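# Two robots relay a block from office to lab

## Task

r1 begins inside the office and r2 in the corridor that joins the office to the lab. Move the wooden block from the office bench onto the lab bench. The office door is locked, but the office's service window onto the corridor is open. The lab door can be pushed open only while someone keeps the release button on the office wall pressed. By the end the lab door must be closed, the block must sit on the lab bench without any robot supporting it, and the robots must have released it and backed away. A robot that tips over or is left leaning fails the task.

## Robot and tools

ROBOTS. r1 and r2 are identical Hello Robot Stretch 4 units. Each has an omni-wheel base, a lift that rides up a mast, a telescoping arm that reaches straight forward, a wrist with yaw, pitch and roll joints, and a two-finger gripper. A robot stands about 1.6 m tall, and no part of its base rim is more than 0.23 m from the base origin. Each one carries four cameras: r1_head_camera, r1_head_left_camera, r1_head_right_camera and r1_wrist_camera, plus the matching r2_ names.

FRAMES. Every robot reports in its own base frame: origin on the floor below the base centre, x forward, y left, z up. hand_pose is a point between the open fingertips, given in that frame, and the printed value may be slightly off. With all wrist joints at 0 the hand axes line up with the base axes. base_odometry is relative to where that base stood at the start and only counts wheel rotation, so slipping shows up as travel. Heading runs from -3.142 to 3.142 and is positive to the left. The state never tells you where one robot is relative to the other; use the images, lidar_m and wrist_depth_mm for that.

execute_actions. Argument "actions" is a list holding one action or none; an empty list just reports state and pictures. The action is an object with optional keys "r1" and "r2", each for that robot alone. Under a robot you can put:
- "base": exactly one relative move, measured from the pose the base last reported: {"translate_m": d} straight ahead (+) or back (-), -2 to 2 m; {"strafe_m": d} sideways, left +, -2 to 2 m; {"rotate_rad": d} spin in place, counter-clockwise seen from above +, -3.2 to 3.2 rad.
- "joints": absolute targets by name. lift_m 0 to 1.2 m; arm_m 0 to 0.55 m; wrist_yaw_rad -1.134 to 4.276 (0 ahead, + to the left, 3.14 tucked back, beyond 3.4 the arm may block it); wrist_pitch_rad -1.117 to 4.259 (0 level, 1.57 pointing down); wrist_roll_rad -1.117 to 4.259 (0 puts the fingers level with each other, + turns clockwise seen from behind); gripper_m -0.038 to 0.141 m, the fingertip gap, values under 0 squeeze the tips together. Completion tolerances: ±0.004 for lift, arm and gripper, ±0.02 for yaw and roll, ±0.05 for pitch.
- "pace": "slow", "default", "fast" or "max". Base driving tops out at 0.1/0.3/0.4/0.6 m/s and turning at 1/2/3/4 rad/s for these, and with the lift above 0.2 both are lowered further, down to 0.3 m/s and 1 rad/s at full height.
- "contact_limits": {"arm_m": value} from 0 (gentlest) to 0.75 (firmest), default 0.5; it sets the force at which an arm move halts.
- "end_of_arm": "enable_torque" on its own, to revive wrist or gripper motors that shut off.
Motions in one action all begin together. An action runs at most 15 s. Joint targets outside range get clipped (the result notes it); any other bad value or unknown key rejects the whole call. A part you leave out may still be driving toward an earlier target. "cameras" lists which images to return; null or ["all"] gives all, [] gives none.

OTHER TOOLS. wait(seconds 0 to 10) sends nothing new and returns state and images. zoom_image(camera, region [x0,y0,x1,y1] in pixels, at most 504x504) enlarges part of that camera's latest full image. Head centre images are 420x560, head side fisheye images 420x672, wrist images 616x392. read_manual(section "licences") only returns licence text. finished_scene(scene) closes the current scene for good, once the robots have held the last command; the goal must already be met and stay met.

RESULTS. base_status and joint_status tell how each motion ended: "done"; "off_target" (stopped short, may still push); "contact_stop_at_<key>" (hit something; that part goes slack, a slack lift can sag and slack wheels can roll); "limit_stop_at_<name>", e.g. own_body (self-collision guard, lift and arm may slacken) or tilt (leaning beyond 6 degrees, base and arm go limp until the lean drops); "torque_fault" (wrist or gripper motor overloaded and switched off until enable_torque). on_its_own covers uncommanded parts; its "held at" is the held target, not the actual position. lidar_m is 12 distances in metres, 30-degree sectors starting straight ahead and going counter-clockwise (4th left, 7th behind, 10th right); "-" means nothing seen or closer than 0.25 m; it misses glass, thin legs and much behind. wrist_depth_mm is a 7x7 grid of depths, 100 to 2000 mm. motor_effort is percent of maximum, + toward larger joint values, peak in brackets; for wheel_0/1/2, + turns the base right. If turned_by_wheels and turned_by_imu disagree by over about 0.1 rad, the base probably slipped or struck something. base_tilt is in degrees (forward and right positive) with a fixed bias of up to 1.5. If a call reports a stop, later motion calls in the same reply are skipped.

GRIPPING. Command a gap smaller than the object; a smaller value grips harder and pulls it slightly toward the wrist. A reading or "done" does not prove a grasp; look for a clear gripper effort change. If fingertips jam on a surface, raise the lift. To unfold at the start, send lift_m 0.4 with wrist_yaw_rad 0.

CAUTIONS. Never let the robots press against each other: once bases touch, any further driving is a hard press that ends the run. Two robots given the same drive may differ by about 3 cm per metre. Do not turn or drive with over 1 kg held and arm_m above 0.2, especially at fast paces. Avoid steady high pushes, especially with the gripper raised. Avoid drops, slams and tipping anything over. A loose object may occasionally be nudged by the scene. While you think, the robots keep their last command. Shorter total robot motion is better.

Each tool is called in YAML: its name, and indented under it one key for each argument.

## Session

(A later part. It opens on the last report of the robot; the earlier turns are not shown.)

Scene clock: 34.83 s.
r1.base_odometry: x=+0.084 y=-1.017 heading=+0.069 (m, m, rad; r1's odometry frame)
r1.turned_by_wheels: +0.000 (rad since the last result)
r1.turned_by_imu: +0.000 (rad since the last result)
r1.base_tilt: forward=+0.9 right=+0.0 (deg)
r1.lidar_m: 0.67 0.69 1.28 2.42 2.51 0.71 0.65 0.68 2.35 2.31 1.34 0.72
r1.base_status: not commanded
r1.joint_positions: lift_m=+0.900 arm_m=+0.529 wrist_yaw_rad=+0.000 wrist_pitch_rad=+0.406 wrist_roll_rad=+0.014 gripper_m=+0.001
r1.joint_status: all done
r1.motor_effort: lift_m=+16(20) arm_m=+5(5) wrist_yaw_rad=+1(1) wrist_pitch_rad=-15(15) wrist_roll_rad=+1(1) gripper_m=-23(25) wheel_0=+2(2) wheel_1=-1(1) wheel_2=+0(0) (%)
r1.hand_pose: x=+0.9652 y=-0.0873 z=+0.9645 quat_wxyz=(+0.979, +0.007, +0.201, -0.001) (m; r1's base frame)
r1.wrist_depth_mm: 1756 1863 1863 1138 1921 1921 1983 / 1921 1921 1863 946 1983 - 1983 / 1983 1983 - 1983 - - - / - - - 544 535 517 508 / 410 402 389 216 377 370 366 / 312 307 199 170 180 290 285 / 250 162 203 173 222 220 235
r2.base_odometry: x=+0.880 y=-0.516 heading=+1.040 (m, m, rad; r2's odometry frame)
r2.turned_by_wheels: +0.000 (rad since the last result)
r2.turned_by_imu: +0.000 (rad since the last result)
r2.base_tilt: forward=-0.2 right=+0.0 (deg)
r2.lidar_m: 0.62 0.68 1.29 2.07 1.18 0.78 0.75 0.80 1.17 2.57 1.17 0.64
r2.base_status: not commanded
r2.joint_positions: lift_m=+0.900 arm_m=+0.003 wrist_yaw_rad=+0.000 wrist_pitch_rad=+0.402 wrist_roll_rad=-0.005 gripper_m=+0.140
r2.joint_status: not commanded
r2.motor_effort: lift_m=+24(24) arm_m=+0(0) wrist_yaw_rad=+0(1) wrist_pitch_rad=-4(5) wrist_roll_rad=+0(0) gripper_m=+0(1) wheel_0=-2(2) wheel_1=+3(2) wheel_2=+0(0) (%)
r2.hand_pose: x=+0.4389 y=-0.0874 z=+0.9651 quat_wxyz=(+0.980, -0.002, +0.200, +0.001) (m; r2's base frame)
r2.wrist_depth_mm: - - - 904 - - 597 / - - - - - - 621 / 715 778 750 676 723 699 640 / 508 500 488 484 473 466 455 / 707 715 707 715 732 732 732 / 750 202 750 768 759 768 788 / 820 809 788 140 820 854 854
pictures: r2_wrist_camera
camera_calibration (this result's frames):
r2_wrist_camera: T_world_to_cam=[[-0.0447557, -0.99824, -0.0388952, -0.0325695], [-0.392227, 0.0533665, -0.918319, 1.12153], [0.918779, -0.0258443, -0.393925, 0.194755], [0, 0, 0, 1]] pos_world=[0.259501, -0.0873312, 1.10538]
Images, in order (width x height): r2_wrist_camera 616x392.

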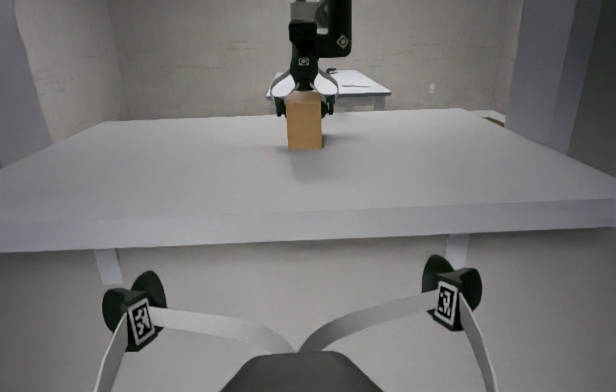

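execute_actions:
  actions:
    - {"r1":{"joints":{"gripper_m":0.11}},"r2":{"base":{"strafe_m":-0.015},"joints":{"arm_m":0.25}}}
  cameras: []

execute_actions:
  actions:
    - {"r1":{"joints":{"arm_m":0.05},"pace":"fast"},"r2":{"joints":{"arm_m":0.44},"pace":"slow"}}
  cameras: []

execute_actions:
  actions:
    - {"r1":{"base":{"strafe_m":-1.24},"joints":{"gripper_m":-0.02,"wrist_pitch_rad":0,"lift_m":0.92},"pace":"max"}}
  cameras: ["r2_wrist_camera","r1_wrist_camera","r1_head_camera"]

Scene clock: 37.27 s.
r1.base_odometry: x=+0.084 y=-1.017 heading=+0.069 (m, m, rad; r1's odometry frame)
r1.turned_by_wheels: +0.000 (rad since the last result)
r1.turned_by_imu: +0.001 (rad since the last result)
r1.base_tilt: forward=+0.7 right=-0.1 (deg)
r1.lidar_m: 0.68 0.69 1.23 2.41 2.50 0.73 0.66 0.69 2.38 2.29 1.38 0.73
r1.base_status: not commanded
r1.joint_positions: lift_m=+0.900 arm_m=+0.529 wrist_yaw_rad=+0.000 wrist_pitch_rad=+0.402 wrist_roll_rad=+0.014 gripper_m=+0.110
r1.joint_status: all done
r1.motor_effort: lift_m=+16(16) arm_m=+5(5) wrist_yaw_rad=+0(1) wrist_pitch_rad=-3(14) wrist_roll_rad=+1(1) gripper_m=+1(29) wheel_0=+1(1) wheel_1=-1(1) wheel_2=+0(0) (%)
r1.hand_pose: x=+0.9656 y=-0.0874 z=+0.9656 quat_wxyz=(+0.980, +0.007, +0.199, -0.001) (m; r1's base frame)
r1.wrist_depth_mm: 1756 1863 1863 1098 1921 1921 1921 / 1921 1921 1921 707 1983 1983 1983 / 1983 - - - - - - / - - - - 539 530 517 / 413 407 402 224 382 377 370 / 315 310 210 186 196 279 290 / 254 241 238 170 234 231 237
r2.base_odometry: x=+0.893 y=-0.524 heading=+1.040 (m, m, rad; r2's odometry frame)
r2.turned_by_wheels: +0.000 (rad since the last result)
r2.turned_by_imu: +0.000 (rad since the last result)
r2.base_tilt: forward=-0.3 right=+0.1 (deg)
r2.lidar_m: 0.62 0.68 1.27 2.11 1.18 0.80 0.76 0.82 1.17 2.58 1.17 0.63
r2.base_status: done
r2.joint_positions: lift_m=+0.900 arm_m=+0.248 wrist_yaw_rad=+0.000 wrist_pitch_rad=+0.402 wrist_roll_rad=-0.005 gripper_m=+0.140
r2.joint_status: all done
r2.motor_effort: lift_m=+24(23) arm_m=+9(9) wrist_yaw_rad=-1(1) wrist_pitch_rad=-5(5) wrist_roll_rad=+0(0) gripper_m=-1(0) wheel_0=+1(11) wheel_1=-1(8) wheel_2=+0(0) (%)
r2.hand_pose: x=+0.6848 y=-0.0874 z=+0.9651 quat_wxyz=(+0.980, -0.002, +0.200, +0.001) (m; r2's base frame)
r2.wrist_depth_mm: - - - 668 - - - / - - - 691 - - - / - - 750 521 691 691 - / 504 496 488 427 466 459 452 / 370 364 359 353 347 345 343 / 293 202 285 283 258 257 272 / 239 231 237 140 233 226 229
pictures: none
No camera images: the call's "cameras" was empty. Leave "cameras" out to get every camera's image.

Scene clock: 40.43 s.
r1.base_odometry: x=+0.084 y=-1.017 heading=+0.069 (m, m, rad; r1's odometry frame)
r1.turned_by_wheels: +0.000 (rad since the last result)
r1.turned_by_imu: +0.001 (rad since the last result)
r1.base_tilt: forward=+0.8 right=+0.1 (deg)
r1.lidar_m: 0.68 0.71 1.27 2.42 2.49 0.72 0.65 0.70 2.39 2.30 1.35 0.70
r1.base_status: not commanded
r1.joint_positions: lift_m=+0.900 arm_m=+0.051 wrist_yaw_rad=+0.000 wrist_pitch_rad=+0.402 wrist_roll_rad=+0.014 gripper_m=+0.110
r1.joint_status: all done
r1.motor_effort: lift_m=+16(16) arm_m=-4(5) wrist_yaw_rad=+3(0) wrist_pitch_rad=-4(5) wrist_roll_rad=+1(0) gripper_m=-1(0) wheel_0=+2(2) wheel_1=-1(1) wheel_2=+0(0) (%)
r1.hand_pose: x=+0.4872 y=-0.0875 z=+0.9654 quat_wxyz=(+0.980, +0.007, +0.200, -0.001) (m; r1's base frame)
r1.wrist_depth_mm: 585 - - - - - 723 / 615 - - 1576 - - 732 / 640 - - 831 946 917 723 / 661 591 580 564 554 530 521 / 459 466 459 469 741 741 741 / 759 750 732 788 218 768 788 / 809 788 820 473 831 831 842
r2.base_odometry: x=+0.893 y=-0.524 heading=+1.040 (m, m, rad; r2's odometry frame)
r2.turned_by_wheels: +0.000 (rad since the last result)
r2.turned_by_imu: +0.000 (rad since the last result)
r2.base_tilt: forward=-0.3 right=+0.1 (deg)
r2.lidar_m: 0.60 0.69 1.30 2.08 1.19 0.81 0.76 0.83 1.15 2.55 1.16 0.64
r2.base_status: not commanded
r2.joint_positions: lift_m=+0.900 arm_m=+0.438 wrist_yaw_rad=+0.000 wrist_pitch_rad=+0.402 wrist_roll_rad=-0.005 gripper_m=+0.140
r2.joint_status: all done
r2.motor_effort: lift_m=+24(24) arm_m=+9(6) wrist_yaw_rad=-1(0) wrist_pitch_rad=-5(5) wrist_roll_rad=+0(0) gripper_m=-1(1) wheel_0=+1(1) wheel_1=-1(1) wheel_2=+0(0) (%)
r2.hand_pose: x=+0.8748 y=-0.0874 z=+0.9651 quat_wxyz=(+0.980, -0.002, +0.200, +0.001) (m; r2's base frame)
r2.wrist_depth_mm: - - - 1138 - - - / - - - - - - - / - - - - - - - / 504 492 484 272 462 462 449 / 368 364 359 237 345 345 340 / 291 202 282 254 254 255 273 / 239 229 236 140 233 225 228
pictures: none
No camera images: the call's "cameras" was empty. Leave "cameras" out to get every camera's image.

Scene clock: 44.93 s.
r1.base_odometry: x=+0.170 y=-2.254 heading=+0.069 (m, m, rad; r1's odometry frame)
r1.turned_by_wheels: +0.000 (rad since the last result)
r1.turned_by_imu: -0.004 (rad since the last result)
r1.base_tilt: forward=+0.9 right=-0.1 (deg)
r1.lidar_m: 0.92 0.96 1.01 3.26 1.13 1.23 3.38 1.56 1.09 1.06 1.10 1.00
r1.base_status: done
r1.joint_positions: lift_m=+0.920 arm_m=+0.051 wrist_yaw_rad=+0.000 wrist_pitch_rad=+0.003 wrist_roll_rad=+0.014 gripper_m=-0.020
r1.joint_status: all done
r1.motor_effort: lift_m=+19(22) arm_m=-5(5) wrist_yaw_rad=+2(2) wrist_pitch_rad=-6(14) wrist_roll_rad=+1(1) gripper_m=-12(7) wheel_0=+3(14) wheel_1=-2(12) wheel_2=+0(0) (%)
r1.hand_pose: x=+0.5102 y=-0.0875 z=+1.0973 quat_wxyz=(+1.000, +0.007, +0.001, +0.000) (m; r1's base frame)
r1.wrist_depth_mm: 715 715 723 715 723 732 741 / 707 707 723 715 723 732 732 / 691 715 707 707 723 715 723 / 691 707 707 715 715 715 715 / 691 691 699 707 699 715 699 / 683 691 691 198 707 699 707 / 676 676 176 691 683 691 707
r2.base_odometry: x=+0.893 y=-0.524 heading=+1.040 (m, m, rad; r2's odometry frame)
r2.turned_by_wheels: +0.000 (rad since the last result)
r2.turned_by_imu: -0.001 (rad since the last result)
r2.base_tilt: forward=-0.3 right=+0.1 (deg)
r2.lidar_m: 0.60 0.65 1.26 2.09 1.18 0.79 0.75 0.81 1.16 2.57 1.20 0.65
r2.base_status: not commanded
r2.joint_positions: lift_m=+0.900 arm_m=+0.438 wrist_yaw_rad=+0.000 wrist_pitch_rad=+0.402 wrist_roll_rad=-0.005 gripper_m=+0.140
r2.joint_status: not commanded
r2.motor_effort: lift_m=+24(24) arm_m=+9(9) wrist_yaw_rad=+0(1) wrist_pitch_rad=-5(5) wrist_roll_rad=+0(0) gripper_m=+1(1) wheel_0=+1(1) wheel_1=-1(0) wheel_2=+0(1) (%)
r2.hand_pose: x=+0.8748 y=-0.0874 z=+0.9651 quat_wxyz=(+0.980, -0.002, +0.200, +0.001) (m; r2's base frame)
r2.wrist_depth_mm: - - - - - - - / - - - - - - - / - - - - - - - / 508 492 484 272 459 455 449 / 368 364 359 238 345 343 342 / 290 202 285 254 254 254 273 / 239 229 237 140 233 227 228
pictures: r1_head_camera, r1_wrist_camera, r2_wrist_camera
camera_calibration (this result's frames):
r1_wrist_camera: T_world_to_cam=[[0.0168155, -0.999508, -0.0264926, -0.060908], [0.0446468, 0.0272205, -0.998632, 1.14561], [0.998861, 0.0156097, 0.0450826, -0.332224], [0, 0, 0, 1]] pos_world=[0.281722, -0.0868763, 1.15741]
r2_wrist_camera: T_world_to_cam=[[-0.0447996, -0.998239, -0.0388891, -0.013042], [-0.392349, 0.0533817, -0.918266, 1.29251], [0.918725, -0.0258799, -0.394049, -0.20554], [0, 0, 0, 1]] pos_world=[0.695364, -0.0873345, 1.10537]
Images, in order (width x height): r1_head_camera 420x560, r1_wrist_camera 616x392, r2_wrist_camera 616x392.

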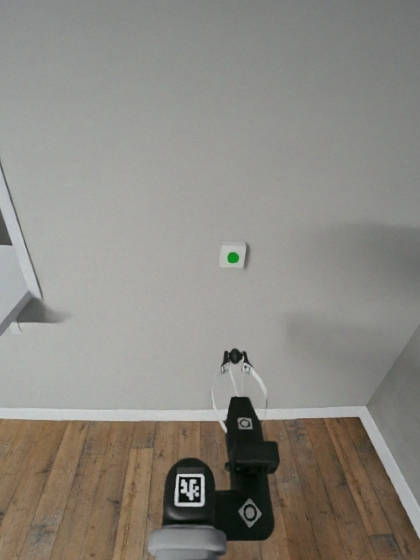

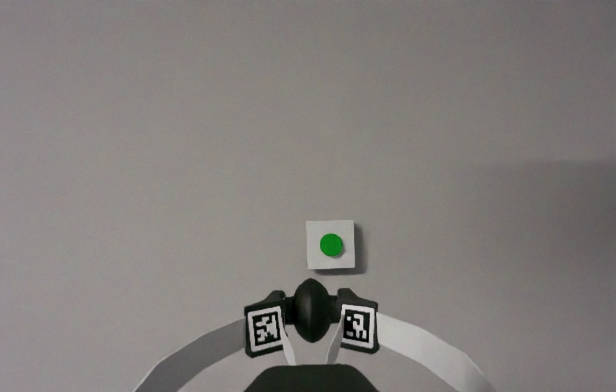

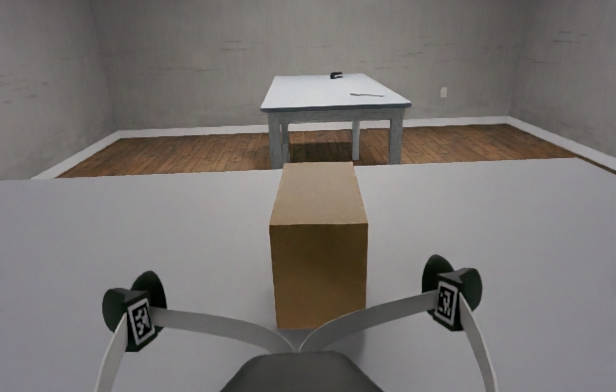

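execute_actions:
  actions:
    - {"r1":{"base":{"strafe_m":-0.035},"joints":{"arm_m":0.36}},"r2":{"base":{"strafe_m":-0.015},"joints":{"arm_m":0.505,"lift_m":0.905}}}
  cameras: []

execute_actions:
  actions:
    - {"r2":{"joints":{"gripper_m":0.0}}}
  cameras: []

execute_actions:
  actions:
    - {"r2":{"joints":{"lift_m":0.94},"pace":"fast"}}
  cameras: ["r2_wrist_camera","r1_wrist_camera","r1_head_camera"]

Scene clock: 47.40 s.
r1.base_odometry: x=+0.172 y=-2.288 heading=+0.069 (m, m, rad; r1's odometry frame)
r1.turned_by_wheels: +0.000 (rad since the last result)
r1.turned_by_imu: +0.001 (rad since the last result)
r1.base_tilt: forward=+0.7 right=-0.1 (deg)
r1.lidar_m: 0.91 0.98 0.99 3.27 1.13 1.32 3.37 1.49 1.05 1.01 1.07 1.01
r1.base_status: done
r1.joint_positions: lift_m=+0.920 arm_m=+0.359 wrist_yaw_rad=+0.000 wrist_pitch_rad=+0.002 wrist_roll_rad=+0.014 gripper_m=-0.020
r1.joint_status: all done
r1.motor_effort: lift_m=+19(19) arm_m=+5(6) wrist_yaw_rad=+1(2) wrist_pitch_rad=-5(5) wrist_roll_rad=+1(1) gripper_m=-14(12) wheel_0=+2(10) wheel_1=-2(10) wheel_2=+0(1) (%)
r1.hand_pose: x=+0.8186 y=-0.0874 z=+1.0974 quat_wxyz=(+1.000, +0.007, +0.001, +0.000) (m; r1's base frame)
r1.wrist_depth_mm: 397 397 402 404 404 410 410 / 397 397 399 399 402 402 407 / 392 394 394 399 399 399 402 / 389 389 394 394 394 399 402 / 384 387 387 349 392 392 394 / 379 382 384 198 389 392 392 / 377 379 176 384 384 384 389
r2.base_odometry: x=+0.906 y=-0.532 heading=+1.040 (m, m, rad; r2's odometry frame)
r2.turned_by_wheels: +0.000 (rad since the last result)
r2.turned_by_imu: +0.000 (rad since the last result)
r2.base_tilt: forward=-0.2 right=+0.2 (deg)
r2.lidar_m: 0.62 0.68 1.26 2.09 1.20 0.81 0.76 0.81 1.17 2.57 1.19 0.65
r2.base_status: done
r2.joint_positions: lift_m=+0.905 arm_m=+0.503 wrist_yaw_rad=+0.000 wrist_pitch_rad=+0.402 wrist_roll_rad=-0.005 gripper_m=+0.140
r2.joint_status: all done
r2.motor_effort: lift_m=+24(26) arm_m=+9(12) wrist_yaw_rad=+1(0) wrist_pitch_rad=-5(6) wrist_roll_rad=+1(0) gripper_m=+1(0) wheel_0=+1(6) wheel_1=-1(8) wheel_2=+0(0) (%)
r2.hand_pose: x=+0.9398 y=-0.0874 z=+0.9700 quat_wxyz=(+0.980, -0.002, +0.200, +0.000) (m; r2's base frame)
r2.wrist_depth_mm: - - - - - - - / - - - - - - - / - - - - - - - / - 508 496 480 477 473 459 / 375 375 366 211 359 353 349 / 297 202 184 175 210 262 281 / 246 236 237 140 237 230 231
pictures: none
No camera images: the call's "cameras" was empty. Leave "cameras" out to get every camera's image.

Scene clock: 49.77 s.
r1.base_odometry: x=+0.172 y=-2.288 heading=+0.069 (m, m, rad; r1's odometry frame)
r1.turned_by_wheels: +0.000 (rad since the last result)
r1.turned_by_imu: +0.001 (rad since the last result)
r1.base_tilt: forward=+0.8 right=-0.1 (deg)
r1.lidar_m: 0.91 0.94 1.01 3.27 1.15 1.31 3.36 1.53 1.07 1.02 1.08 1.01
r1.base_status: not commanded
r1.joint_positions: lift_m=+0.920 arm_m=+0.359 wrist_yaw_rad=+0.000 wrist_pitch_rad=+0.002 wrist_roll_rad=+0.014 gripper_m=-0.020
r1.joint_status: not commanded
r1.motor_effort: lift_m=+19(19) arm_m=+5(5) wrist_yaw_rad=+2(1) wrist_pitch_rad=-5(5) wrist_roll_rad=+1(1) gripper_m=-12(13) wheel_0=+2(2) wheel_1=-2(2) wheel_2=+0(0) (%)
r1.hand_pose: x=+0.8186 y=-0.0874 z=+1.0974 quat_wxyz=(+1.000, +0.007, +0.001, +0.000) (m; r1's base frame)
r1.wrist_depth_mm: 397 402 402 404 404 404 407 / 394 399 397 402 402 402 407 / 392 392 394 397 399 397 402 / 389 389 389 397 397 399 397 / 384 384 384 349 392 394 394 / 382 382 382 198 387 389 392 / 377 379 175 384 384 387 392
r2.base_odometry: x=+0.906 y=-0.532 heading=+1.040 (m, m, rad; r2's odometry frame)
r2.turned_by_wheels: +0.000 (rad since the last result)
r2.turned_by_imu: +0.000 (rad since the last result)
r2.base_tilt: forward=-0.2 right=+0.1 (deg)
r2.lidar_m: 0.61 0.67 1.23 2.13 1.19 0.79 0.77 0.79 1.17 2.55 1.17 0.64
r2.base_status: not commanded
r2.joint_positions: lift_m=+0.905 arm_m=+0.503 wrist_yaw_rad=+0.000 wrist_pitch_rad=+0.406 wrist_roll_rad=-0.005 gripper_m=+0.000
r2.joint_status: all done
r2.motor_effort: lift_m=+24(24) arm_m=+9(9) wrist_yaw_rad=-1(1) wrist_pitch_rad=-15(15) wrist_roll_rad=+0(1) gripper_m=-21(19) wheel_0=+1(1) wheel_1=-1(1) wheel_2=+0(0) (%)
r2.hand_pose: x=+0.9394 y=-0.0874 z=+0.9691 quat_wxyz=(+0.980, -0.002, +0.201, +0.001) (m; r2's base frame)
r2.wrist_depth_mm: - - - - - - - / - - - - - - - / - - - - - - - / 504 492 484 477 469 462 452 / 373 366 345 198 351 347 340 / 293 290 172 158 181 278 276 / 243 169 172 160 234 219 230
pictures: none
No camera images: the call's "cameras" was empty. Leave "cameras" out to get every camera's image.

Scene clock: 50.57 s.
r1.base_odometry: x=+0.172 y=-2.288 heading=+0.069 (m, m, rad; r1's odometry frame)
r1.turned_by_wheels: +0.000 (rad since the last result)
r1.turned_by_imu: +0.000 (rad since the last result)
r1.base_tilt: forward=+0.9 right=+0.0 (deg)
r1.lidar_m: 0.90 0.97 1.00 3.28 1.12 1.30 3.38 1.49 1.05 1.02 1.03 1.01
r1.base_status: not commanded
r1.joint_positions: lift_m=+0.920 arm_m=+0.359 wrist_yaw_rad=+0.000 wrist_pitch_rad=+0.002 wrist_roll_rad=+0.014 gripper_m=-0.020
r1.joint_status: not commanded
r1.motor_effort: lift_m=+19(19) arm_m=+5(5) wrist_yaw_rad=+1(2) wrist_pitch_rad=-5(5) wrist_roll_rad=+1(2) gripper_m=-12(12) wheel_0=+2(2) wheel_1=-2(2) wheel_2=+0(0) (%)
r1.hand_pose: x=+0.8186 y=-0.0874 z=+1.0974 quat_wxyz=(+1.000, +0.007, +0.001, +0.000) (m; r1's base frame)
r1.wrist_depth_mm: 397 397 399 402 407 410 413 / 394 397 399 397 404 404 404 / 394 394 394 397 399 399 404 / 387 389 389 394 394 399 399 / 384 387 387 349 389 394 397 / 379 382 384 198 389 392 392 / 377 377 176 382 384 384 387
r2.base_odometry: x=+0.906 y=-0.532 heading=+1.040 (m, m, rad; r2's odometry frame)
r2.turned_by_wheels: +0.000 (rad since the last result)
r2.turned_by_imu: +0.000 (rad since the last result)
r2.base_tilt: forward=-0.3 right=+0.1 (deg)
r2.lidar_m: 0.61 0.66 1.28 2.09 1.19 0.81 0.77 0.82 1.17 2.55 1.18 0.67
r2.base_status: not commanded
r2.joint_positions: lift_m=+0.940 arm_m=+0.503 wrist_yaw_rad=+0.000 wrist_pitch_rad=+0.406 wrist_roll_rad=-0.005 gripper_m=+0.000
r2.joint_status: all done
r2.motor_effort: lift_m=+25(25) arm_m=+9(9) wrist_yaw_rad=+1(0) wrist_pitch_rad=-16(17) wrist_roll_rad=+1(0) gripper_m=-21(22) wheel_0=+1(1) wheel_1=-1(1) wheel_2=+0(0) (%)
r2.hand_pose: x=+0.9394 y=-0.0874 z=+1.0040 quat_wxyz=(+0.979, -0.002, +0.201, +0.001) (m; r2's base frame)
r2.wrist_depth_mm: - - - - - - - / - - - - - - - / - - - - - - - / - - - - - - - / 436 433 404 198 421 413 404 / 347 342 172 158 181 329 325 / 287 169 172 160 276 259 273
pictures: r1_head_camera, r1_wrist_camera, r2_wrist_camera
camera_calibration (this result's frames):
r1_wrist_camera: T_world_to_cam=[[0.0170104, -0.999505, -0.026484, -0.0662057], [0.0451426, 0.0272285, -0.998609, 1.13156], [0.998836, 0.0157911, 0.0455834, -0.640751], [0, 0, 0, 1]] pos_world=[0.59005, -0.0868654, 1.15744]
r2_wrist_camera: T_world_to_cam=[[-0.0450175, -0.998235, -0.0387213, -0.00861565], [-0.395762, 0.0534101, -0.916799, 1.35537], [0.917249, -0.0259476, -0.397468, -0.244732], [0, 0, 0, 1]] pos_world=[0.760494, -0.0873408, 1.14499]
Images, in order (width x height): r1_head_camera 420x560, r1_wrist_camera 616x392, r2_wrist_camera 616x392.

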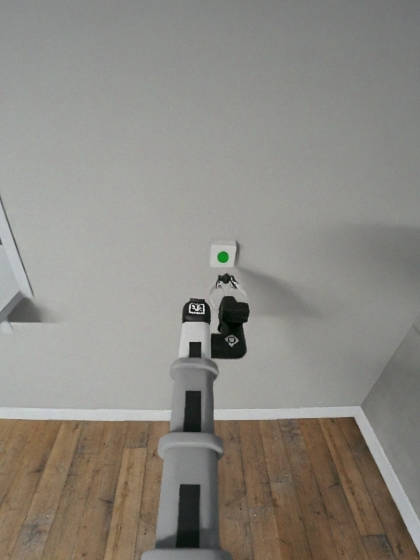

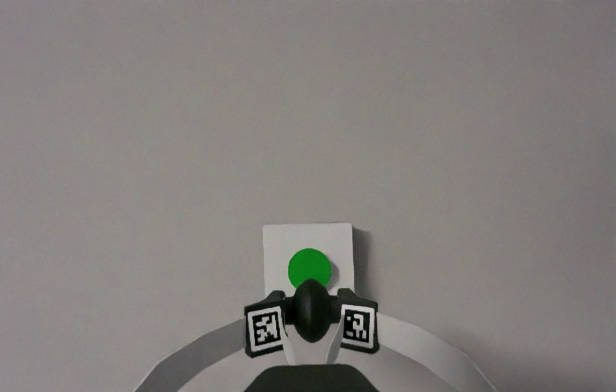

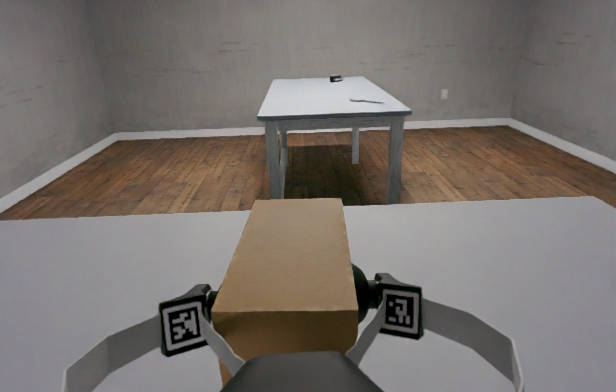

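execute_actions:
  actions:
    - {"r1":{"joints":{"arm_m":0.42,"lift_m":0.928}},"r2":{"joints":{"arm_m":0.005},"pace":"fast"}}
  cameras: []

execute_actions:
  actions:
    - {"r1":{"joints":{"arm_m":0.47},"pace":"slow","contact_limits":{"arm_m":0.2}},"r2":{"base":{"strafe_m":0.95},"joints":{"wrist_yaw_rad":3.1},"pace":"max"}}
  cameras: ["r1_wrist_camera","r1_head_camera"]

execute_actions:
  actions:
    - {"r2":{"base":{"rotate_rad":-3.14},"pace":"fast"}}
  cameras: ["r2_head_left_camera"]

Scene clock: 53.33 s.
r1.base_odometry: x=+0.172 y=-2.288 heading=+0.069 (m, m, rad; r1's odometry frame)
r1.turned_by_wheels: +0.000 (rad since the last result)
r1.turned_by_imu: +0.001 (rad since the last result)
r1.base_tilt: forward=+0.8 right=-0.1 (deg)
r1.lidar_m: 0.92 0.97 1.01 3.27 1.14 1.31 3.37 1.50 1.07 1.00 1.05 0.99
r1.base_status: not commanded
r1.joint_positions: lift_m=+0.928 arm_m=+0.419 wrist_yaw_rad=+0.000 wrist_pitch_rad=+0.002 wrist_roll_rad=+0.014 gripper_m=-0.020
r1.joint_status: all done
r1.motor_effort: lift_m=+21(22) arm_m=+5(4) wrist_yaw_rad=+2(3) wrist_pitch_rad=-4(5) wrist_roll_rad=+1(2) gripper_m=-12(13) wheel_0=+2(2) wheel_1=-2(2) wheel_2=+0(0) (%)
r1.hand_pose: x=+0.8785 y=-0.0874 z=+1.1053 quat_wxyz=(+1.000, +0.007, +0.001, +0.000) (m; r1's base frame)
r1.wrist_depth_mm: 336 338 340 342 343 342 347 / 334 334 338 336 340 342 345 / 329 332 332 334 338 338 338 / 329 329 330 332 334 338 336 / 327 325 325 290 329 332 334 / 322 324 325 198 329 330 330 / 320 320 176 286 325 325 329
r2.base_odometry: x=+0.906 y=-0.532 heading=+1.040 (m, m, rad; r2's odometry frame)
r2.turned_by_wheels: +0.000 (rad since the last result)
r2.turned_by_imu: +0.000 (rad since the last result)
r2.base_tilt: forward=-0.2 right=+0.2 (deg)
r2.lidar_m: 0.61 0.64 1.27 2.09 1.16 0.79 0.74 0.80 1.13 2.56 1.18 0.66
r2.base_status: not commanded
r2.joint_positions: lift_m=+0.940 arm_m=+0.007 wrist_yaw_rad=+0.000 wrist_pitch_rad=+0.406 wrist_roll_rad=-0.005 gripper_m=+0.000
r2.joint_status: all done
r2.motor_effort: lift_m=+25(25) arm_m=-9(7) wrist_yaw_rad=+2(1) wrist_pitch_rad=-17(17) wrist_roll_rad=+0(0) gripper_m=-21(20) wheel_0=+1(1) wheel_1=-1(1) wheel_2=+0(0) (%)
r2.hand_pose: x=+0.4425 y=-0.0875 z=+1.0039 quat_wxyz=(+0.979, -0.002, +0.202, +0.000) (m; r2's base frame)
r2.wrist_depth_mm: - - - - - - 585 / - - - - - - 609 / 842 917 891 866 842 750 640 / 597 597 585 569 564 549 559 / 455 459 455 198 466 466 469 / 750 741 172 158 181 778 788 / 798 170 173 160 820 842 866
pictures: none
No camera images: the call's "cameras" was empty. Leave "cameras" out to get every camera's image.

Scene clock: 57.17 s.
r1.base_odometry: x=+0.172 y=-2.288 heading=+0.069 (m, m, rad; r1's odometry frame)
r1.turned_by_wheels: +0.000 (rad since the last result)
r1.turned_by_imu: +0.002 (rad since the last result)
r1.base_tilt: forward=+1.0 right=+0.0 (deg)
r1.lidar_m: 0.93 0.97 1.03 3.29 1.14 1.32 3.39 1.50 1.06 1.03 1.05 0.99
r1.base_status: not commanded
r1.joint_positions: lift_m=+0.928 arm_m=+0.469 wrist_yaw_rad=-0.001 wrist_pitch_rad=+0.002 wrist_roll_rad=+0.014 gripper_m=-0.020
r1.joint_status: all done
r1.motor_effort: lift_m=+20(20) arm_m=+6(6) wrist_yaw_rad=+3(2) wrist_pitch_rad=-4(4) wrist_roll_rad=+2(1) gripper_m=-10(11) wheel_0=+2(2) wheel_1=-2(2) wheel_2=+0(0) (%)
r1.contact_limits: arm_m 0.2
r1.hand_pose: x=+0.9283 y=-0.0876 z=+1.1053 quat_wxyz=(+1.000, +0.007, +0.001, +0.000) (m; r1's base frame)
r1.wrist_depth_mm: 286 287 287 291 290 293 294 / 279 285 285 287 287 290 291 / 281 281 283 285 286 287 287 / 278 278 278 282 285 286 286 / 276 277 278 240 282 283 283 / 274 274 277 198 279 279 281 / 273 272 177 237 274 278 279
r2.base_odometry: x=+0.086 y=-0.051 heading=+1.040 (m, m, rad; r2's odometry frame)
r2.turned_by_wheels: +0.000 (rad since the last result)
r2.turned_by_imu: -0.002 (rad since the last result)
r2.base_tilt: forward=-0.3 right=+0.1 (deg)
r2.lidar_m: 0.88 0.91 1.20 1.15 1.04 0.84 0.79 0.80 1.11 3.01 0.93 0.79
r2.base_status: done
r2.joint_positions: lift_m=+0.940 arm_m=+0.006 wrist_yaw_rad=+3.100 wrist_pitch_rad=+0.406 wrist_roll_rad=-0.005 gripper_m=+0.000
r2.joint_status: all done
r2.motor_effort: lift_m=+25(25) arm_m=-8(9) wrist_yaw_rad=+1(18) wrist_pitch_rad=-16(17) wrist_roll_rad=+0(0) gripper_m=-20(22) wheel_0=+0(9) wheel_1=+0(12) wheel_2=+0(1) (%)
r2.hand_pose: x=-0.0838 y=+0.0984 z=+1.0040 quat_wxyz=(+0.020, -0.202, +0.002, +0.979) (m; r2's base frame)
r2.wrist_depth_mm: 741 820 831 866 878 854 809 / 788 854 891 878 917 891 854 / 831 904 917 917 976 917 917 / 878 946 991 976 1025 976 991 / 917 1025 1042 198 1118 1042 1042 / 991 991 171 159 179 1098 1118 / 260 169 171 160 1255 1182 1182
pictures: r1_head_camera, r1_wrist_camera
camera_calibration (this result's frames):
r1_wrist_camera: T_world_to_cam=[[0.0164179, -0.999514, -0.0264839, -0.0674849], [0.0451592, 0.0272017, -0.998609, 1.13447], [0.998845, 0.0151991, 0.0455838, -0.750757], [0, 0, 0, 1]] pos_world=[0.699766, -0.086901, 1.16533]
Images, in order (width x height): r1_head_camera 420x560, r1_wrist_camera 616x392.

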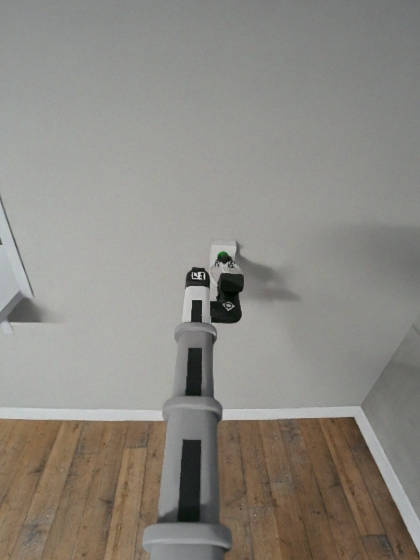

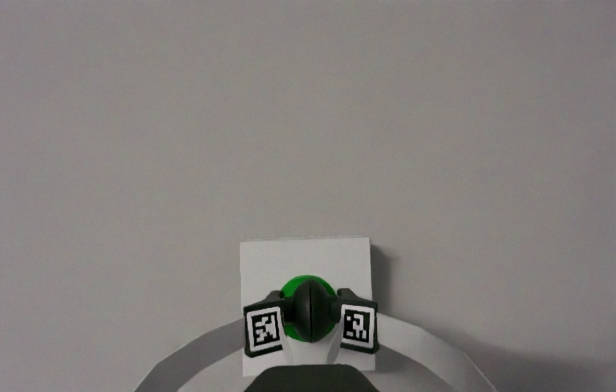

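Scene clock: 60.20 s.
r1.base_odometry: x=+0.172 y=-2.288 heading=+0.069 (m, m, rad; r1's odometry frame)
r1.turned_by_wheels: +0.000 (rad since the last result)
r1.turned_by_imu: +0.001 (rad since the last result)
r1.base_tilt: forward=+0.9 right=+0.0 (deg)
r1.lidar_m: 0.94 0.99 1.00 3.29 1.15 1.32 3.38 1.50 1.06 1.02 1.05 1.00
r1.base_status: not commanded
r1.joint_positions: lift_m=+0.928 arm_m=+0.469 wrist_yaw_rad=-0.001 wrist_pitch_rad=+0.002 wrist_roll_rad=+0.014 gripper_m=-0.020
r1.joint_status: not commanded
r1.motor_effort: lift_m=+20(21) arm_m=+6(6) wrist_yaw_rad=+3(3) wrist_pitch_rad=-4(5) wrist_roll_rad=+0(1) gripper_m=-12(8) wheel_0=+2(2) wheel_1=-2(2) wheel_2=+0(0) (%)
r1.hand_pose: x=+0.9283 y=-0.0876 z=+1.1053 quat_wxyz=(+1.000, +0.007, +0.001, +0.000) (m; r1's base frame)
r1.wrist_depth_mm: 285 286 290 291 291 291 294 / 285 283 286 287 287 293 290 / 281 281 283 285 286 290 289 / 279 279 282 282 285 287 286 / 276 278 278 240 279 283 283 / 273 274 276 198 278 281 279 / 272 272 177 236 277 278 278
r2.base_odometry: x=+0.086 y=-0.051 heading=-2.099 (m, m, rad; r2's odometry frame)
r2.turned_by_wheels: -3.140 (rad since the last result)
r2.turned_by_imu: -3.092 (rad since the last result)
r2.base_tilt: forward=-0.2 right=+0.1 (deg)
r2.lidar_m: 0.78 0.79 1.11 3.06 0.96 0.82 0.89 0.94 1.20 1.14 1.03 0.84
r2.base_status: done
r2.joint_positions: lift_m=+0.940 arm_m=+0.006 wrist_yaw_rad=+3.100 wrist_pitch_rad=+0.406 wrist_roll_rad=-0.005 gripper_m=+0.000
r2.joint_status: not commanded
r2.motor_effort: lift_m=+24(24) arm_m=-8(8) wrist_yaw_rad=+0(0) wrist_pitch_rad=-16(16) wrist_roll_rad=+0(0) gripper_m=-20(21) wheel_0=+1(4) wheel_1=+4(10) wheel_2=+2(7) (%)
r2.hand_pose: x=-0.0838 y=+0.0984 z=+1.0040 quat_wxyz=(+0.020, -0.202, +0.002, +0.979) (m; r2's base frame)
r2.wrist_depth_mm: 878 891 904 917 917 - - / 931 946 976 991 991 - - / 976 1025 1008 1025 1060 946 904 / 1042 1042 1078 1078 1138 1138 1160 / 1118 1118 1118 198 1205 1229 1229 / 1182 1182 172 159 181 1229 1336 / 260 168 172 160 1366 1281 1430
pictures: r2_head_left_camera
Images, in order (width x height): r2_head_left_camera 420x672.

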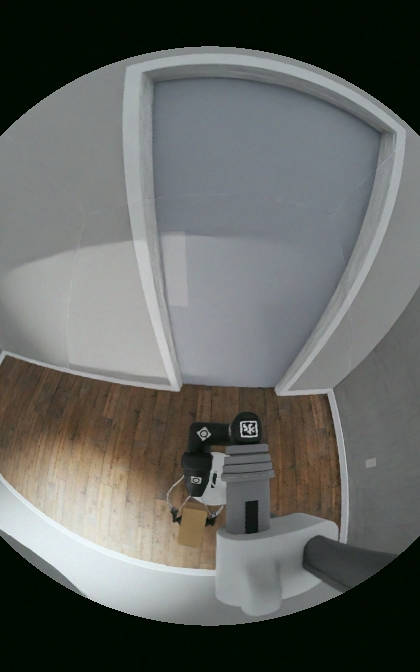

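Jamb is about 0.33 m left; clear.

execute_actions:
  actions:
    - {"r1":{"joints":{"arm_m":0.482},"pace":"slow","contact_limits":{"arm_m":0.3}},"r2":{"base":{"translate_m":0.54},"joints":{"arm_m":0},"pace":"fast"}}
  cameras: []

execute_actions:
  actions:
    - {"r2":{"base":{"translate_m":0.15},"pace":"slow"}}
  cameras: ["r2_head_left_camera"]

Scene clock: 63.53 s.
r1.base_odometry: x=+0.172 y=-2.288 heading=+0.069 (m, m, rad; r1's odometry frame)
r1.turned_by_wheels: +0.000 (rad since the last result)
r1.turned_by_imu: +0.001 (rad since the last result)
r1.base_tilt: forward=+0.8 right=-0.1 (deg)
r1.lidar_m: 0.95 0.97 1.00 3.27 1.13 1.30 3.38 1.50 1.05 1.01 1.07 1.00
r1.base_status: not commanded
r1.joint_positions: lift_m=+0.928 arm_m=+0.480 wrist_yaw_rad=-0.008 wrist_pitch_rad=+0.002 wrist_roll_rad=+0.014 gripper_m=-0.020
r1.joint_status: all done
r1.on_its_own: wrist_yaw_rad is at rest, and its effort (+24) is outside its rest range (-13 to +13)
r1.motor_effort: lift_m=+21(21) arm_m=+14(15) wrist_yaw_rad=+24(24) wrist_pitch_rad=-5(5) wrist_roll_rad=+2(1) gripper_m=-4(11) wheel_0=+2(2) wheel_1=-1(2) wheel_2=-5(5) (%)
r1.contact_limits: arm_m 0.3
r1.hand_pose: x=+0.9382 y=-0.0897 z=+1.1053 quat_wxyz=(+1.000, +0.007, +0.001, -0.004) (m; r1's base frame)
r1.wrist_depth_mm: 276 278 279 281 283 286 286 / 274 273 278 281 281 283 285 / 272 273 274 277 279 281 281 / 270 271 273 274 277 278 279 / 267 267 270 233 274 276 277 / 264 267 267 208 272 273 274 / 262 264 227 228 249 272 273
r2.base_odometry: x=-0.186 y=-0.517 heading=-2.099 (m, m, rad; r2's odometry frame)
r2.turned_by_wheels: +0.000 (rad since the last result)
r2.turned_by_imu: +0.001 (rad since the last result)
r2.base_tilt: forward=-0.2 right=+0.2 (deg)
r2.lidar_m: 0.25 0.27 0.35 1.00 1.69 1.34 1.43 1.52 1.23 0.67 0.36 0.27
r2.base_status: done
r2.joint_positions: lift_m=+0.940 arm_m=+0.004 wrist_yaw_rad=+3.100 wrist_pitch_rad=+0.406 wrist_roll_rad=-0.005 gripper_m=+0.000
r2.joint_status: arm_m off_target (ended at +0.004, target +0.000)
joint sent to its limit — the command would take r2.arm_m past its lower limit, so that joint was sent only as far as its limit.
r2.motor_effort: lift_m=+24(25) arm_m=-8(8) wrist_yaw_rad=+0(1) wrist_pitch_rad=-16(16) wrist_roll_rad=+1(0) gripper_m=-20(21) wheel_0=+2(10) wheel_1=+3(8) wheel_2=+1(12) (%)
r2.hand_pose: x=-0.0863 y=+0.0984 z=+1.0040 quat_wxyz=(+0.020, -0.202, +0.002, +0.979) (m; r2's base frame)
r2.wrist_depth_mm: 1366 1336 1366 1397 - - - / 1366 1430 1430 1499 1537 1708 1576 / 1499 1499 1576 1618 1618 1576 1618 / 1576 1618 1661 1661 1708 1756 1756 / 1661 1661 1708 197 1808 1863 1863 / 1808 1808 172 158 181 1661 1661 / 1366 169 172 160 1397 1308 1366
pictures: none
No camera images: the call's "cameras" was empty. Leave "cameras" out to get every camera's image.

Scene clock: 66.30 s.
r1.base_odometry: x=+0.172 y=-2.288 heading=+0.069 (m, m, rad; r1's odometry frame)
r1.turned_by_wheels: +0.000 (rad since the last result)
r1.turned_by_imu: +0.001 (rad since the last result)
r1.base_tilt: forward=+0.8 right=+0.0 (deg)
r1.lidar_m: 0.94 0.97 1.01 3.30 1.15 1.33 3.39 1.50 1.07 0.99 1.05 1.00
r1.base_status: not commanded
r1.joint_positions: lift_m=+0.928 arm_m=+0.480 wrist_yaw_rad=-0.008 wrist_pitch_rad=+0.002 wrist_roll_rad=+0.014 gripper_m=-0.020
r1.joint_status: not commanded
r1.on_its_own: wrist_yaw_rad is at rest, and its effort (+24) is outside its rest range (-13 to +13)
r1.motor_effort: lift_m=+21(20) arm_m=+14(14) wrist_yaw_rad=+24(24) wrist_pitch_rad=-4(5) wrist_roll_rad=+0(1) gripper_m=-5(5) wheel_0=+2(2) wheel_1=-1(1) wheel_2=-5(5) (%)
r1.hand_pose: x=+0.9382 y=-0.0897 z=+1.1053 quat_wxyz=(+1.000, +0.007, +0.001, -0.004) (m; r1's base frame)
r1.wrist_depth_mm: 274 277 279 281 283 285 286 / 273 276 277 279 281 281 285 / 271 273 274 277 278 281 283 / 268 270 272 274 277 278 279 / 266 267 270 233 274 276 277 / 265 266 265 208 271 272 276 / 263 264 229 229 249 272 272
r2.base_odometry: x=-0.261 y=-0.647 heading=-2.099 (m, m, rad; r2's odometry frame)
r2.turned_by_wheels: +0.000 (rad since the last result)
r2.turned_by_imu: +0.001 (rad since the last result)
r2.base_tilt: forward=-0.3 right=+0.1 (deg)
r2.lidar_m: - 0.25 0.29 0.28 1.87 1.47 1.58 1.68 1.25 0.52 0.25 0.26
r2.base_status: done
r2.joint_positions: lift_m=+0.940 arm_m=+0.004 wrist_yaw_rad=+3.100 wrist_pitch_rad=+0.406 wrist_roll_rad=-0.005 gripper_m=+0.000
r2.joint_status: not commanded
r2.motor_effort: lift_m=+24(25) arm_m=-8(8) wrist_yaw_rad=+0(1) wrist_pitch_rad=-16(17) wrist_roll_rad=+0(0) gripper_m=-21(21) wheel_0=+5(8) wheel_1=+3(10) wheel_2=-5(17) (%)
r2.hand_pose: x=-0.0864 y=+0.0984 z=+1.0040 quat_wxyz=(+0.020, -0.202, +0.002, +0.979) (m; r2's base frame)
r2.wrist_depth_mm: 1464 1499 1537 1576 - - 1661 / 1618 1618 1618 1708 1756 1708 1708 / 1661 1661 1661 1661 1708 1756 1808 / 1756 1756 1808 1808 1863 1863 1983 / 1808 1863 1808 198 1983 - - / 1756 1808 172 159 181 1708 1661 / 1397 168 172 160 1430 1308 1366
pictures: r2_head_left_camera
Images, in order (width x height): r2_head_left_camera 420x672.

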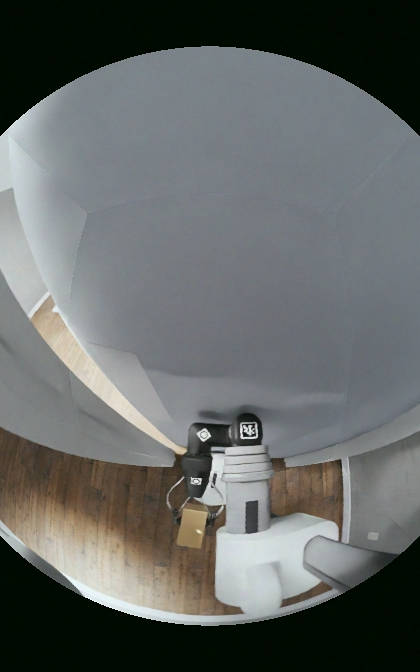

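execute_actions:
  actions:
    - {"r2":{"base":{"translate_m":0.55},"pace":"slow"}}
  cameras: ["r2_head_left_camera"]

Scene clock: 73.27 s.
r1.base_odometry: x=+0.172 y=-2.288 heading=+0.069 (m, m, rad; r1's odometry frame)
r1.turned_by_wheels: +0.000 (rad since the last result)
r1.turned_by_imu: +0.003 (rad since the last result)
r1.base_tilt: forward=+0.8 right=+0.1 (deg)
r1.lidar_m: 0.94 0.99 1.00 3.26 1.14 1.30 3.36 1.50 1.04 1.02 1.06 0.98
r1.base_status: not commanded
r1.joint_positions: lift_m=+0.928 arm_m=+0.480 wrist_yaw_rad=-0.008 wrist_pitch_rad=+0.002 wrist_roll_rad=+0.014 gripper_m=-0.020
r1.joint_status: not commanded
r1.on_its_own: wrist_yaw_rad is at rest, and its effort (+23) is outside its rest range (-13 to +13)
r1.motor_effort: lift_m=+20(20) arm_m=+14(14) wrist_yaw_rad=+23(23) wrist_pitch_rad=-5(5) wrist_roll_rad=+1(1) gripper_m=-5(4) wheel_0=+2(2) wheel_1=-1(1) wheel_2=-5(5) (%)
r1.hand_pose: x=+0.9382 y=-0.0897 z=+1.1053 quat_wxyz=(+1.000, +0.007, +0.001, -0.004) (m; r1's base frame)
r1.wrist_depth_mm: 277 277 279 283 283 286 289 / 274 274 277 279 283 283 285 / 271 273 276 276 277 281 282 / 268 271 272 274 276 278 278 / 267 268 270 233 273 276 279 / 264 267 264 208 271 273 274 / 262 264 229 229 249 271 273
r2.base_odometry: x=-0.538 y=-1.122 heading=-2.098 (m, m, rad; r2's odometry frame)
r2.turned_by_wheels: +0.000 (rad since the last result)
r2.turned_by_imu: +0.000 (rad since the last result)
r2.base_tilt: forward=-0.2 right=+0.1 (deg)
r2.lidar_m: 0.25 1.03 0.83 1.17 0.45 0.45 2.12 1.70 0.34 0.25 - 0.25
r2.base_status: done
r2.joint_positions: lift_m=+0.940 arm_m=+0.004 wrist_yaw_rad=+3.100 wrist_pitch_rad=+0.406 wrist_roll_rad=-0.005 gripper_m=+0.000
r2.joint_status: not commanded
r2.motor_effort: lift_m=+24(24) arm_m=-8(8) wrist_yaw_rad=+0(1) wrist_pitch_rad=-16(16) wrist_roll_rad=+0(0) gripper_m=-20(22) wheel_0=+7(6) wheel_1=+2(9) wheel_2=-6(12) (%)
r2.hand_pose: x=-0.0864 y=+0.0984 z=+1.0040 quat_wxyz=(+0.020, -0.202, +0.002, +0.979) (m; r2's base frame)
r2.wrist_depth_mm: 1863 - - - - 424 436 / - - - - - 445 459 / - - - - - 466 480 / - - - - - 500 517 / - - - 197 1863 539 549 / 1708 1708 173 158 181 569 597 / 1366 169 172 160 668 615 647
pictures: r2_head_left_camera
Images, in order (width x height): r2_head_left_camera 420x672.

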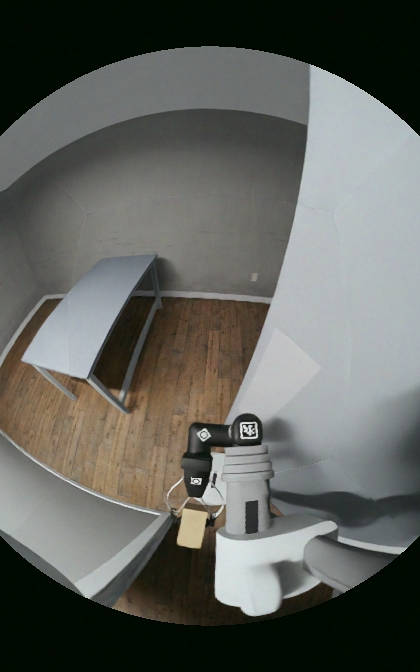

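execute_actions:
  actions:
    - {"r2":{"base":{"translate_m":0.25}},"r1":{"joints":{"arm_m":0.1}}}
  cameras: []

execute_actions:
  actions:
    - {"r2":{"base":{"translate_m":0.6},"joints":{"wrist_yaw_rad":1.2}}}
  cameras: []

execute_actions:
  actions:
    - {"r2":{"base":{"rotate_rad":1.6},"joints":{"wrist_yaw_rad":0},"pace":"fast"}}
  cameras: ["r2_head_left_camera","r2_wrist_camera"]

Scene clock: 76.00 s.
r1.base_odometry: x=+0.172 y=-2.288 heading=+0.069 (m, m, rad; r1's odometry frame)
r1.turned_by_wheels: +0.000 (rad since the last result)
r1.turned_by_imu: +0.001 (rad since the last result)
r1.base_tilt: forward=+0.8 right=+0.0 (deg)
r1.lidar_m: 0.91 0.98 1.01 3.28 1.11 1.34 3.35 1.48 1.05 1.00 1.06 0.99
r1.base_status: not commanded
r1.joint_positions: lift_m=+0.928 arm_m=+0.101 wrist_yaw_rad=+0.000 wrist_pitch_rad=+0.002 wrist_roll_rad=+0.014 gripper_m=-0.020
r1.joint_status: all done
r1.motor_effort: lift_m=+21(21) arm_m=-5(13) wrist_yaw_rad=+2(25) wrist_pitch_rad=-5(5) wrist_roll_rad=+2(1) gripper_m=-10(11) wheel_0=+2(2) wheel_1=-1(1) wheel_2=-3(5) (%)
r1.hand_pose: x=+0.5602 y=-0.0874 z=+1.1053 quat_wxyz=(+1.000, +0.007, +0.001, +0.000) (m; r1's base frame)
r1.wrist_depth_mm: 668 668 668 676 676 683 683 / 654 668 668 668 676 676 676 / 654 661 661 668 654 676 668 / 654 654 654 647 668 668 668 / 654 647 647 615 654 654 661 / 634 640 647 198 647 661 647 / 634 627 175 634 654 647 654
r2.base_odometry: x=-0.664 y=-1.338 heading=-2.098 (m, m, rad; r2's odometry frame)
r2.turned_by_wheels: +0.000 (rad since the last result)
r2.turned_by_imu: +0.000 (rad since the last result)
r2.base_tilt: forward=-0.3 right=+0.1 (deg)
r2.lidar_m: 1.88 0.99 0.74 0.80 0.81 0.61 2.39 0.68 0.27 0.25 0.26 0.25
r2.base_status: done
r2.joint_positions: lift_m=+0.940 arm_m=+0.004 wrist_yaw_rad=+3.100 wrist_pitch_rad=+0.406 wrist_roll_rad=-0.005 gripper_m=+0.000
r2.joint_status: not commanded
r2.motor_effort: lift_m=+24(24) arm_m=-8(8) wrist_yaw_rad=+1(2) wrist_pitch_rad=-16(17) wrist_roll_rad=+1(0) gripper_m=-21(21) wheel_0=+4(12) wheel_1=+1(5) wheel_2=-3(16) (%)
r2.hand_pose: x=-0.0864 y=+0.0984 z=+1.0040 quat_wxyz=(+0.020, -0.202, +0.002, +0.979) (m; r2's base frame)
r2.wrist_depth_mm: 1983 - - - 654 654 668 / - - - - 691 699 707 / - - - - 732 750 750 / - - - - 778 788 809 / - - - 199 798 842 854 / 1756 1756 172 158 181 891 904 / 1397 168 172 160 946 960 991
pictures: none
No camera images: the call's "cameras" was empty. Leave "cameras" out to get every camera's image.

Scene clock: 79.47 s.
r1.base_odometry: x=+0.172 y=-2.288 heading=+0.069 (m, m, rad; r1's odometry frame)
r1.turned_by_wheels: +0.000 (rad since the last result)
r1.turned_by_imu: +0.001 (rad since the last result)
r1.base_tilt: forward=+0.8 right=-0.1 (deg)
r1.lidar_m: 0.92 0.97 0.99 3.26 1.14 1.33 3.37 1.50 1.04 1.01 1.05 1.00
r1.base_status: not commanded
r1.joint_positions: lift_m=+0.928 arm_m=+0.101 wrist_yaw_rad=+0.000 wrist_pitch_rad=+0.002 wrist_roll_rad=+0.014 gripper_m=-0.020
r1.joint_status: not commanded
r1.motor_effort: lift_m=+20(20) arm_m=-5(5) wrist_yaw_rad=+2(2) wrist_pitch_rad=-5(5) wrist_roll_rad=+1(0) gripper_m=-12(9) wheel_0=+2(2) wheel_1=-1(1) wheel_2=-3(3) (%)
r1.hand_pose: x=+0.5602 y=-0.0874 z=+1.1053 quat_wxyz=(+1.000, +0.007, +0.001, +0.000) (m; r1's base frame)
r1.wrist_depth_mm: 668 676 668 676 676 683 683 / 661 661 661 676 668 668 676 / 654 654 654 661 676 668 668 / 654 640 647 654 654 668 661 / 634 647 647 609 654 654 661 / 634 640 647 199 647 654 654 / 627 634 176 647 634 647 654
r2.base_odometry: x=-0.966 y=-1.856 heading=-2.098 (m, m, rad; r2's odometry frame)
r2.turned_by_wheels: +0.000 (rad since the last result)
r2.turned_by_imu: +0.000 (rad since the last result)
r2.base_tilt: forward=-0.2 right=+0.1 (deg)
r2.lidar_m: 1.25 0.44 0.71 0.69 0.72 1.05 1.01 1.17 1.30 1.23 1.30 1.32
r2.base_status: done
r2.joint_positions: lift_m=+0.940 arm_m=+0.004 wrist_yaw_rad=+1.200 wrist_pitch_rad=+0.406 wrist_roll_rad=-0.005 gripper_m=+0.000
r2.joint_status: all done
r2.motor_effort: lift_m=+24(25) arm_m=-8(8) wrist_yaw_rad=+2(10) wrist_pitch_rad=-17(17) wrist_roll_rad=+0(1) gripper_m=-18(20) wheel_0=+1(11) wheel_1=+1(7) wheel_2=-1(13) (%)
r2.hand_pose: x=+0.3524 y=+0.2153 z=+1.0040 quat_wxyz=(+0.808, -0.116, +0.165, +0.553) (m; r2's base frame)
r2.wrist_depth_mm: - - - - 1576 1205 991 / - - - - 1661 1255 1008 / - - - 1464 1499 1308 1025 / 1025 1008 960 946 960 1205 1098 / 759 741 750 198 1808 1281 1098 / 683 1661 172 158 181 1281 1118 / 1430 169 172 160 1255 1281 1182
pictures: none
No camera images: the call's "cameras" was empty. Leave "cameras" out to get every camera's image.

Scene clock: 81.63 s.
r1.base_odometry: x=+0.172 y=-2.288 heading=+0.069 (m, m, rad; r1's odometry frame)
r1.turned_by_wheels: +0.000 (rad since the last result)
r1.turned_by_imu: +0.001 (rad since the last result)
r1.base_tilt: forward=+0.8 right=-0.1 (deg)
r1.lidar_m: 0.91 0.97 1.00 3.23 1.13 1.29 3.36 1.52 1.05 1.02 1.06 1.02
r1.base_status: not commanded
r1.joint_positions: lift_m=+0.928 arm_m=+0.101 wrist_yaw_rad=+0.000 wrist_pitch_rad=+0.002 wrist_roll_rad=+0.014 gripper_m=-0.020
r1.joint_status: not commanded
r1.motor_effort: lift_m=+20(21) arm_m=-5(5) wrist_yaw_rad=+1(2) wrist_pitch_rad=-6(5) wrist_roll_rad=+1(1) gripper_m=-12(11) wheel_0=+2(2) wheel_1=-1(1) wheel_2=-4(3) (%)
r1.hand_pose: x=+0.5602 y=-0.0874 z=+1.1053 quat_wxyz=(+1.000, +0.007, +0.001, +0.000) (m; r1's base frame)
r1.wrist_depth_mm: 661 668 683 676 691 683 691 / 654 668 661 668 676 668 676 / 654 661 661 654 676 683 668 / 654 654 654 661 661 661 668 / 640 640 640 615 654 654 668 / 634 640 634 198 654 661 654 / 627 627 176 640 647 647 654
r2.base_odometry: x=-0.966 y=-1.856 heading=-0.499 (m, m, rad; r2's odometry frame)
r2.turned_by_wheels: +1.600 (rad since the last result)
r2.turned_by_imu: +1.575 (rad since the last result)
r2.base_tilt: forward=-0.2 right=+0.2 (deg)
r2.lidar_m: 0.69 0.73 1.18 1.11 1.25 1.26 1.25 1.33 1.31 1.26 0.94 0.71
r2.base_status: done
r2.joint_positions: lift_m=+0.940 arm_m=+0.004 wrist_yaw_rad=+0.000 wrist_pitch_rad=+0.406 wrist_roll_rad=-0.005 gripper_m=+0.000
r2.joint_status: all done
r2.motor_effort: lift_m=+24(24) arm_m=-8(8) wrist_yaw_rad=-1(12) wrist_pitch_rad=-17(16) wrist_roll_rad=+0(1) gripper_m=-19(20) wheel_0=-2(2) wheel_1=-1(8) wheel_2=+0(8) (%)
r2.hand_pose: x=+0.4399 y=-0.0873 z=+1.0040 quat_wxyz=(+0.979, -0.002, +0.202, +0.001) (m; r2's base frame)
r2.wrist_depth_mm: 1808 - - - - - 1808 / 1708 - - - - - 1808 / 1808 - - - - - 1661 / 1756 1042 946 960 946 917 904 / 1618 732 683 198 707 691 683 / 615 574 172 158 180 580 591 / 1308 169 172 160 1397 1308 1366
pictures: r2_head_left_camera, r2_wrist_camera
camera_calibration (this result's frames):
r2_wrist_camera: T_world_to_cam=[[-0.0446714, -0.998251, -0.0387103, -0.0311734], [-0.395852, 0.0532647, -0.916768, 1.1577], [0.917227, -0.0256298, -0.39754, 0.213532], [0, 0, 0, 1]] pos_world=[0.261027, -0.0873105, 1.14502]
Images, in order (width x height): r2_head_left_camera 420x672, r2_wrist_camera 616x392.

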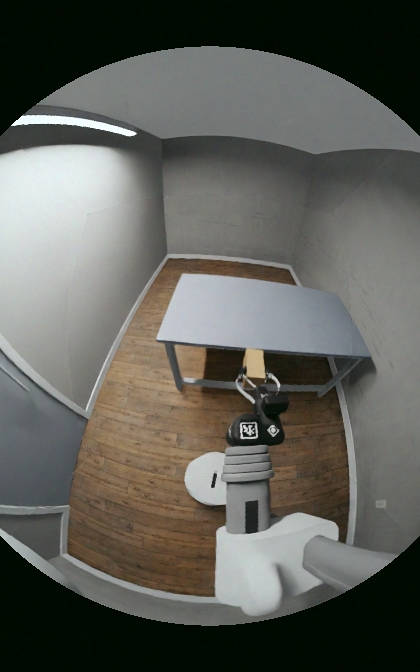

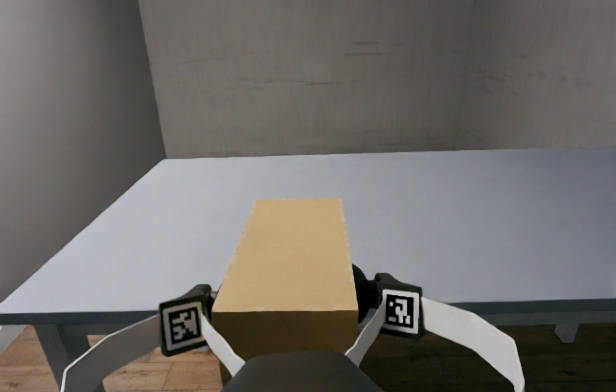

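execute_actions:
  actions:
    - {"r2":{"joints":{"arm_m":0.45,"lift_m":0.78},"pace":"fast"}}
  cameras: []

Scene clock: 83.93 s.
r1.base_odometry: x=+0.172 y=-2.288 heading=+0.069 (m, m, rad; r1's odometry frame)
r1.turned_by_wheels: +0.000 (rad since the last result)
r1.turned_by_imu: +0.001 (rad since the last result)
r1.base_tilt: forward=+0.9 right=+0.0 (deg)
r1.lidar_m: 0.93 0.97 1.00 3.25 1.15 1.31 3.35 1.52 1.05 1.01 1.05 1.01
r1.base_status: not commanded
r1.joint_positions: lift_m=+0.928 arm_m=+0.101 wrist_yaw_rad=+0.000 wrist_pitch_rad=+0.002 wrist_roll_rad=+0.014 gripper_m=-0.020
r1.joint_status: not commanded
r1.motor_effort: lift_m=+20(20) arm_m=-5(5) wrist_yaw_rad=+2(1) wrist_pitch_rad=-5(5) wrist_roll_rad=+1(1) gripper_m=-11(9) wheel_0=+2(2) wheel_1=-1(1) wheel_2=-4(3) (%)
r1.hand_pose: x=+0.5602 y=-0.0874 z=+1.1053 quat_wxyz=(+1.000, +0.007, +0.001, +0.000) (m; r1's base frame)
r1.wrist_depth_mm: 668 668 661 676 683 676 683 / 654 661 661 668 668 668 676 / 661 654 654 668 661 661 668 / 654 661 661 661 668 668 661 / 640 647 647 621 654 654 661 / 634 640 634 199 647 654 654 / 634 634 175 647 640 647 654
r2.base_odometry: x=-0.966 y=-1.856 heading=-0.499 (m, m, rad; r2's odometry frame)
r2.turned_by_wheels: +0.000 (rad since the last result)
r2.turned_by_imu: +0.000 (rad since the last result)
r2.base_tilt: forward=-0.3 right=+0.1 (deg)
r2.lidar_m: 0.68 0.75 1.19 1.15 1.26 1.29 1.24 1.35 1.32 1.26 0.95 0.71
r2.base_status: not commanded
r2.joint_positions: lift_m=+0.780 arm_m=+0.448 wrist_yaw_rad=+0.000 wrist_pitch_rad=+0.406 wrist_roll_rad=-0.005 gripper_m=+0.000
r2.joint_status: all done
r2.motor_effort: lift_m=+19(22) arm_m=+9(9) wrist_yaw_rad=-1(0) wrist_pitch_rad=-16(18) wrist_roll_rad=+0(0) gripper_m=-20(20) wheel_0=-2(2) wheel_1=-1(2) wheel_2=+0(0) (%)
r2.hand_pose: x=+0.8845 y=-0.0873 z=+0.8445 quat_wxyz=(+0.979, -0.002, +0.201, +0.001) (m; r2's base frame)
r2.wrist_depth_mm: 1808 - - - - - 1863 / 1808 - - - - - 1863 / 1708 - - - - 778 759 / 574 564 559 544 530 525 521 / 427 418 394 199 402 397 392 / 336 334 172 158 181 315 312 / 277 169 172 161 267 250 264
pictures: none
No camera images: the call's "cameras" was empty. Leave "cameras" out to get every camera's image.


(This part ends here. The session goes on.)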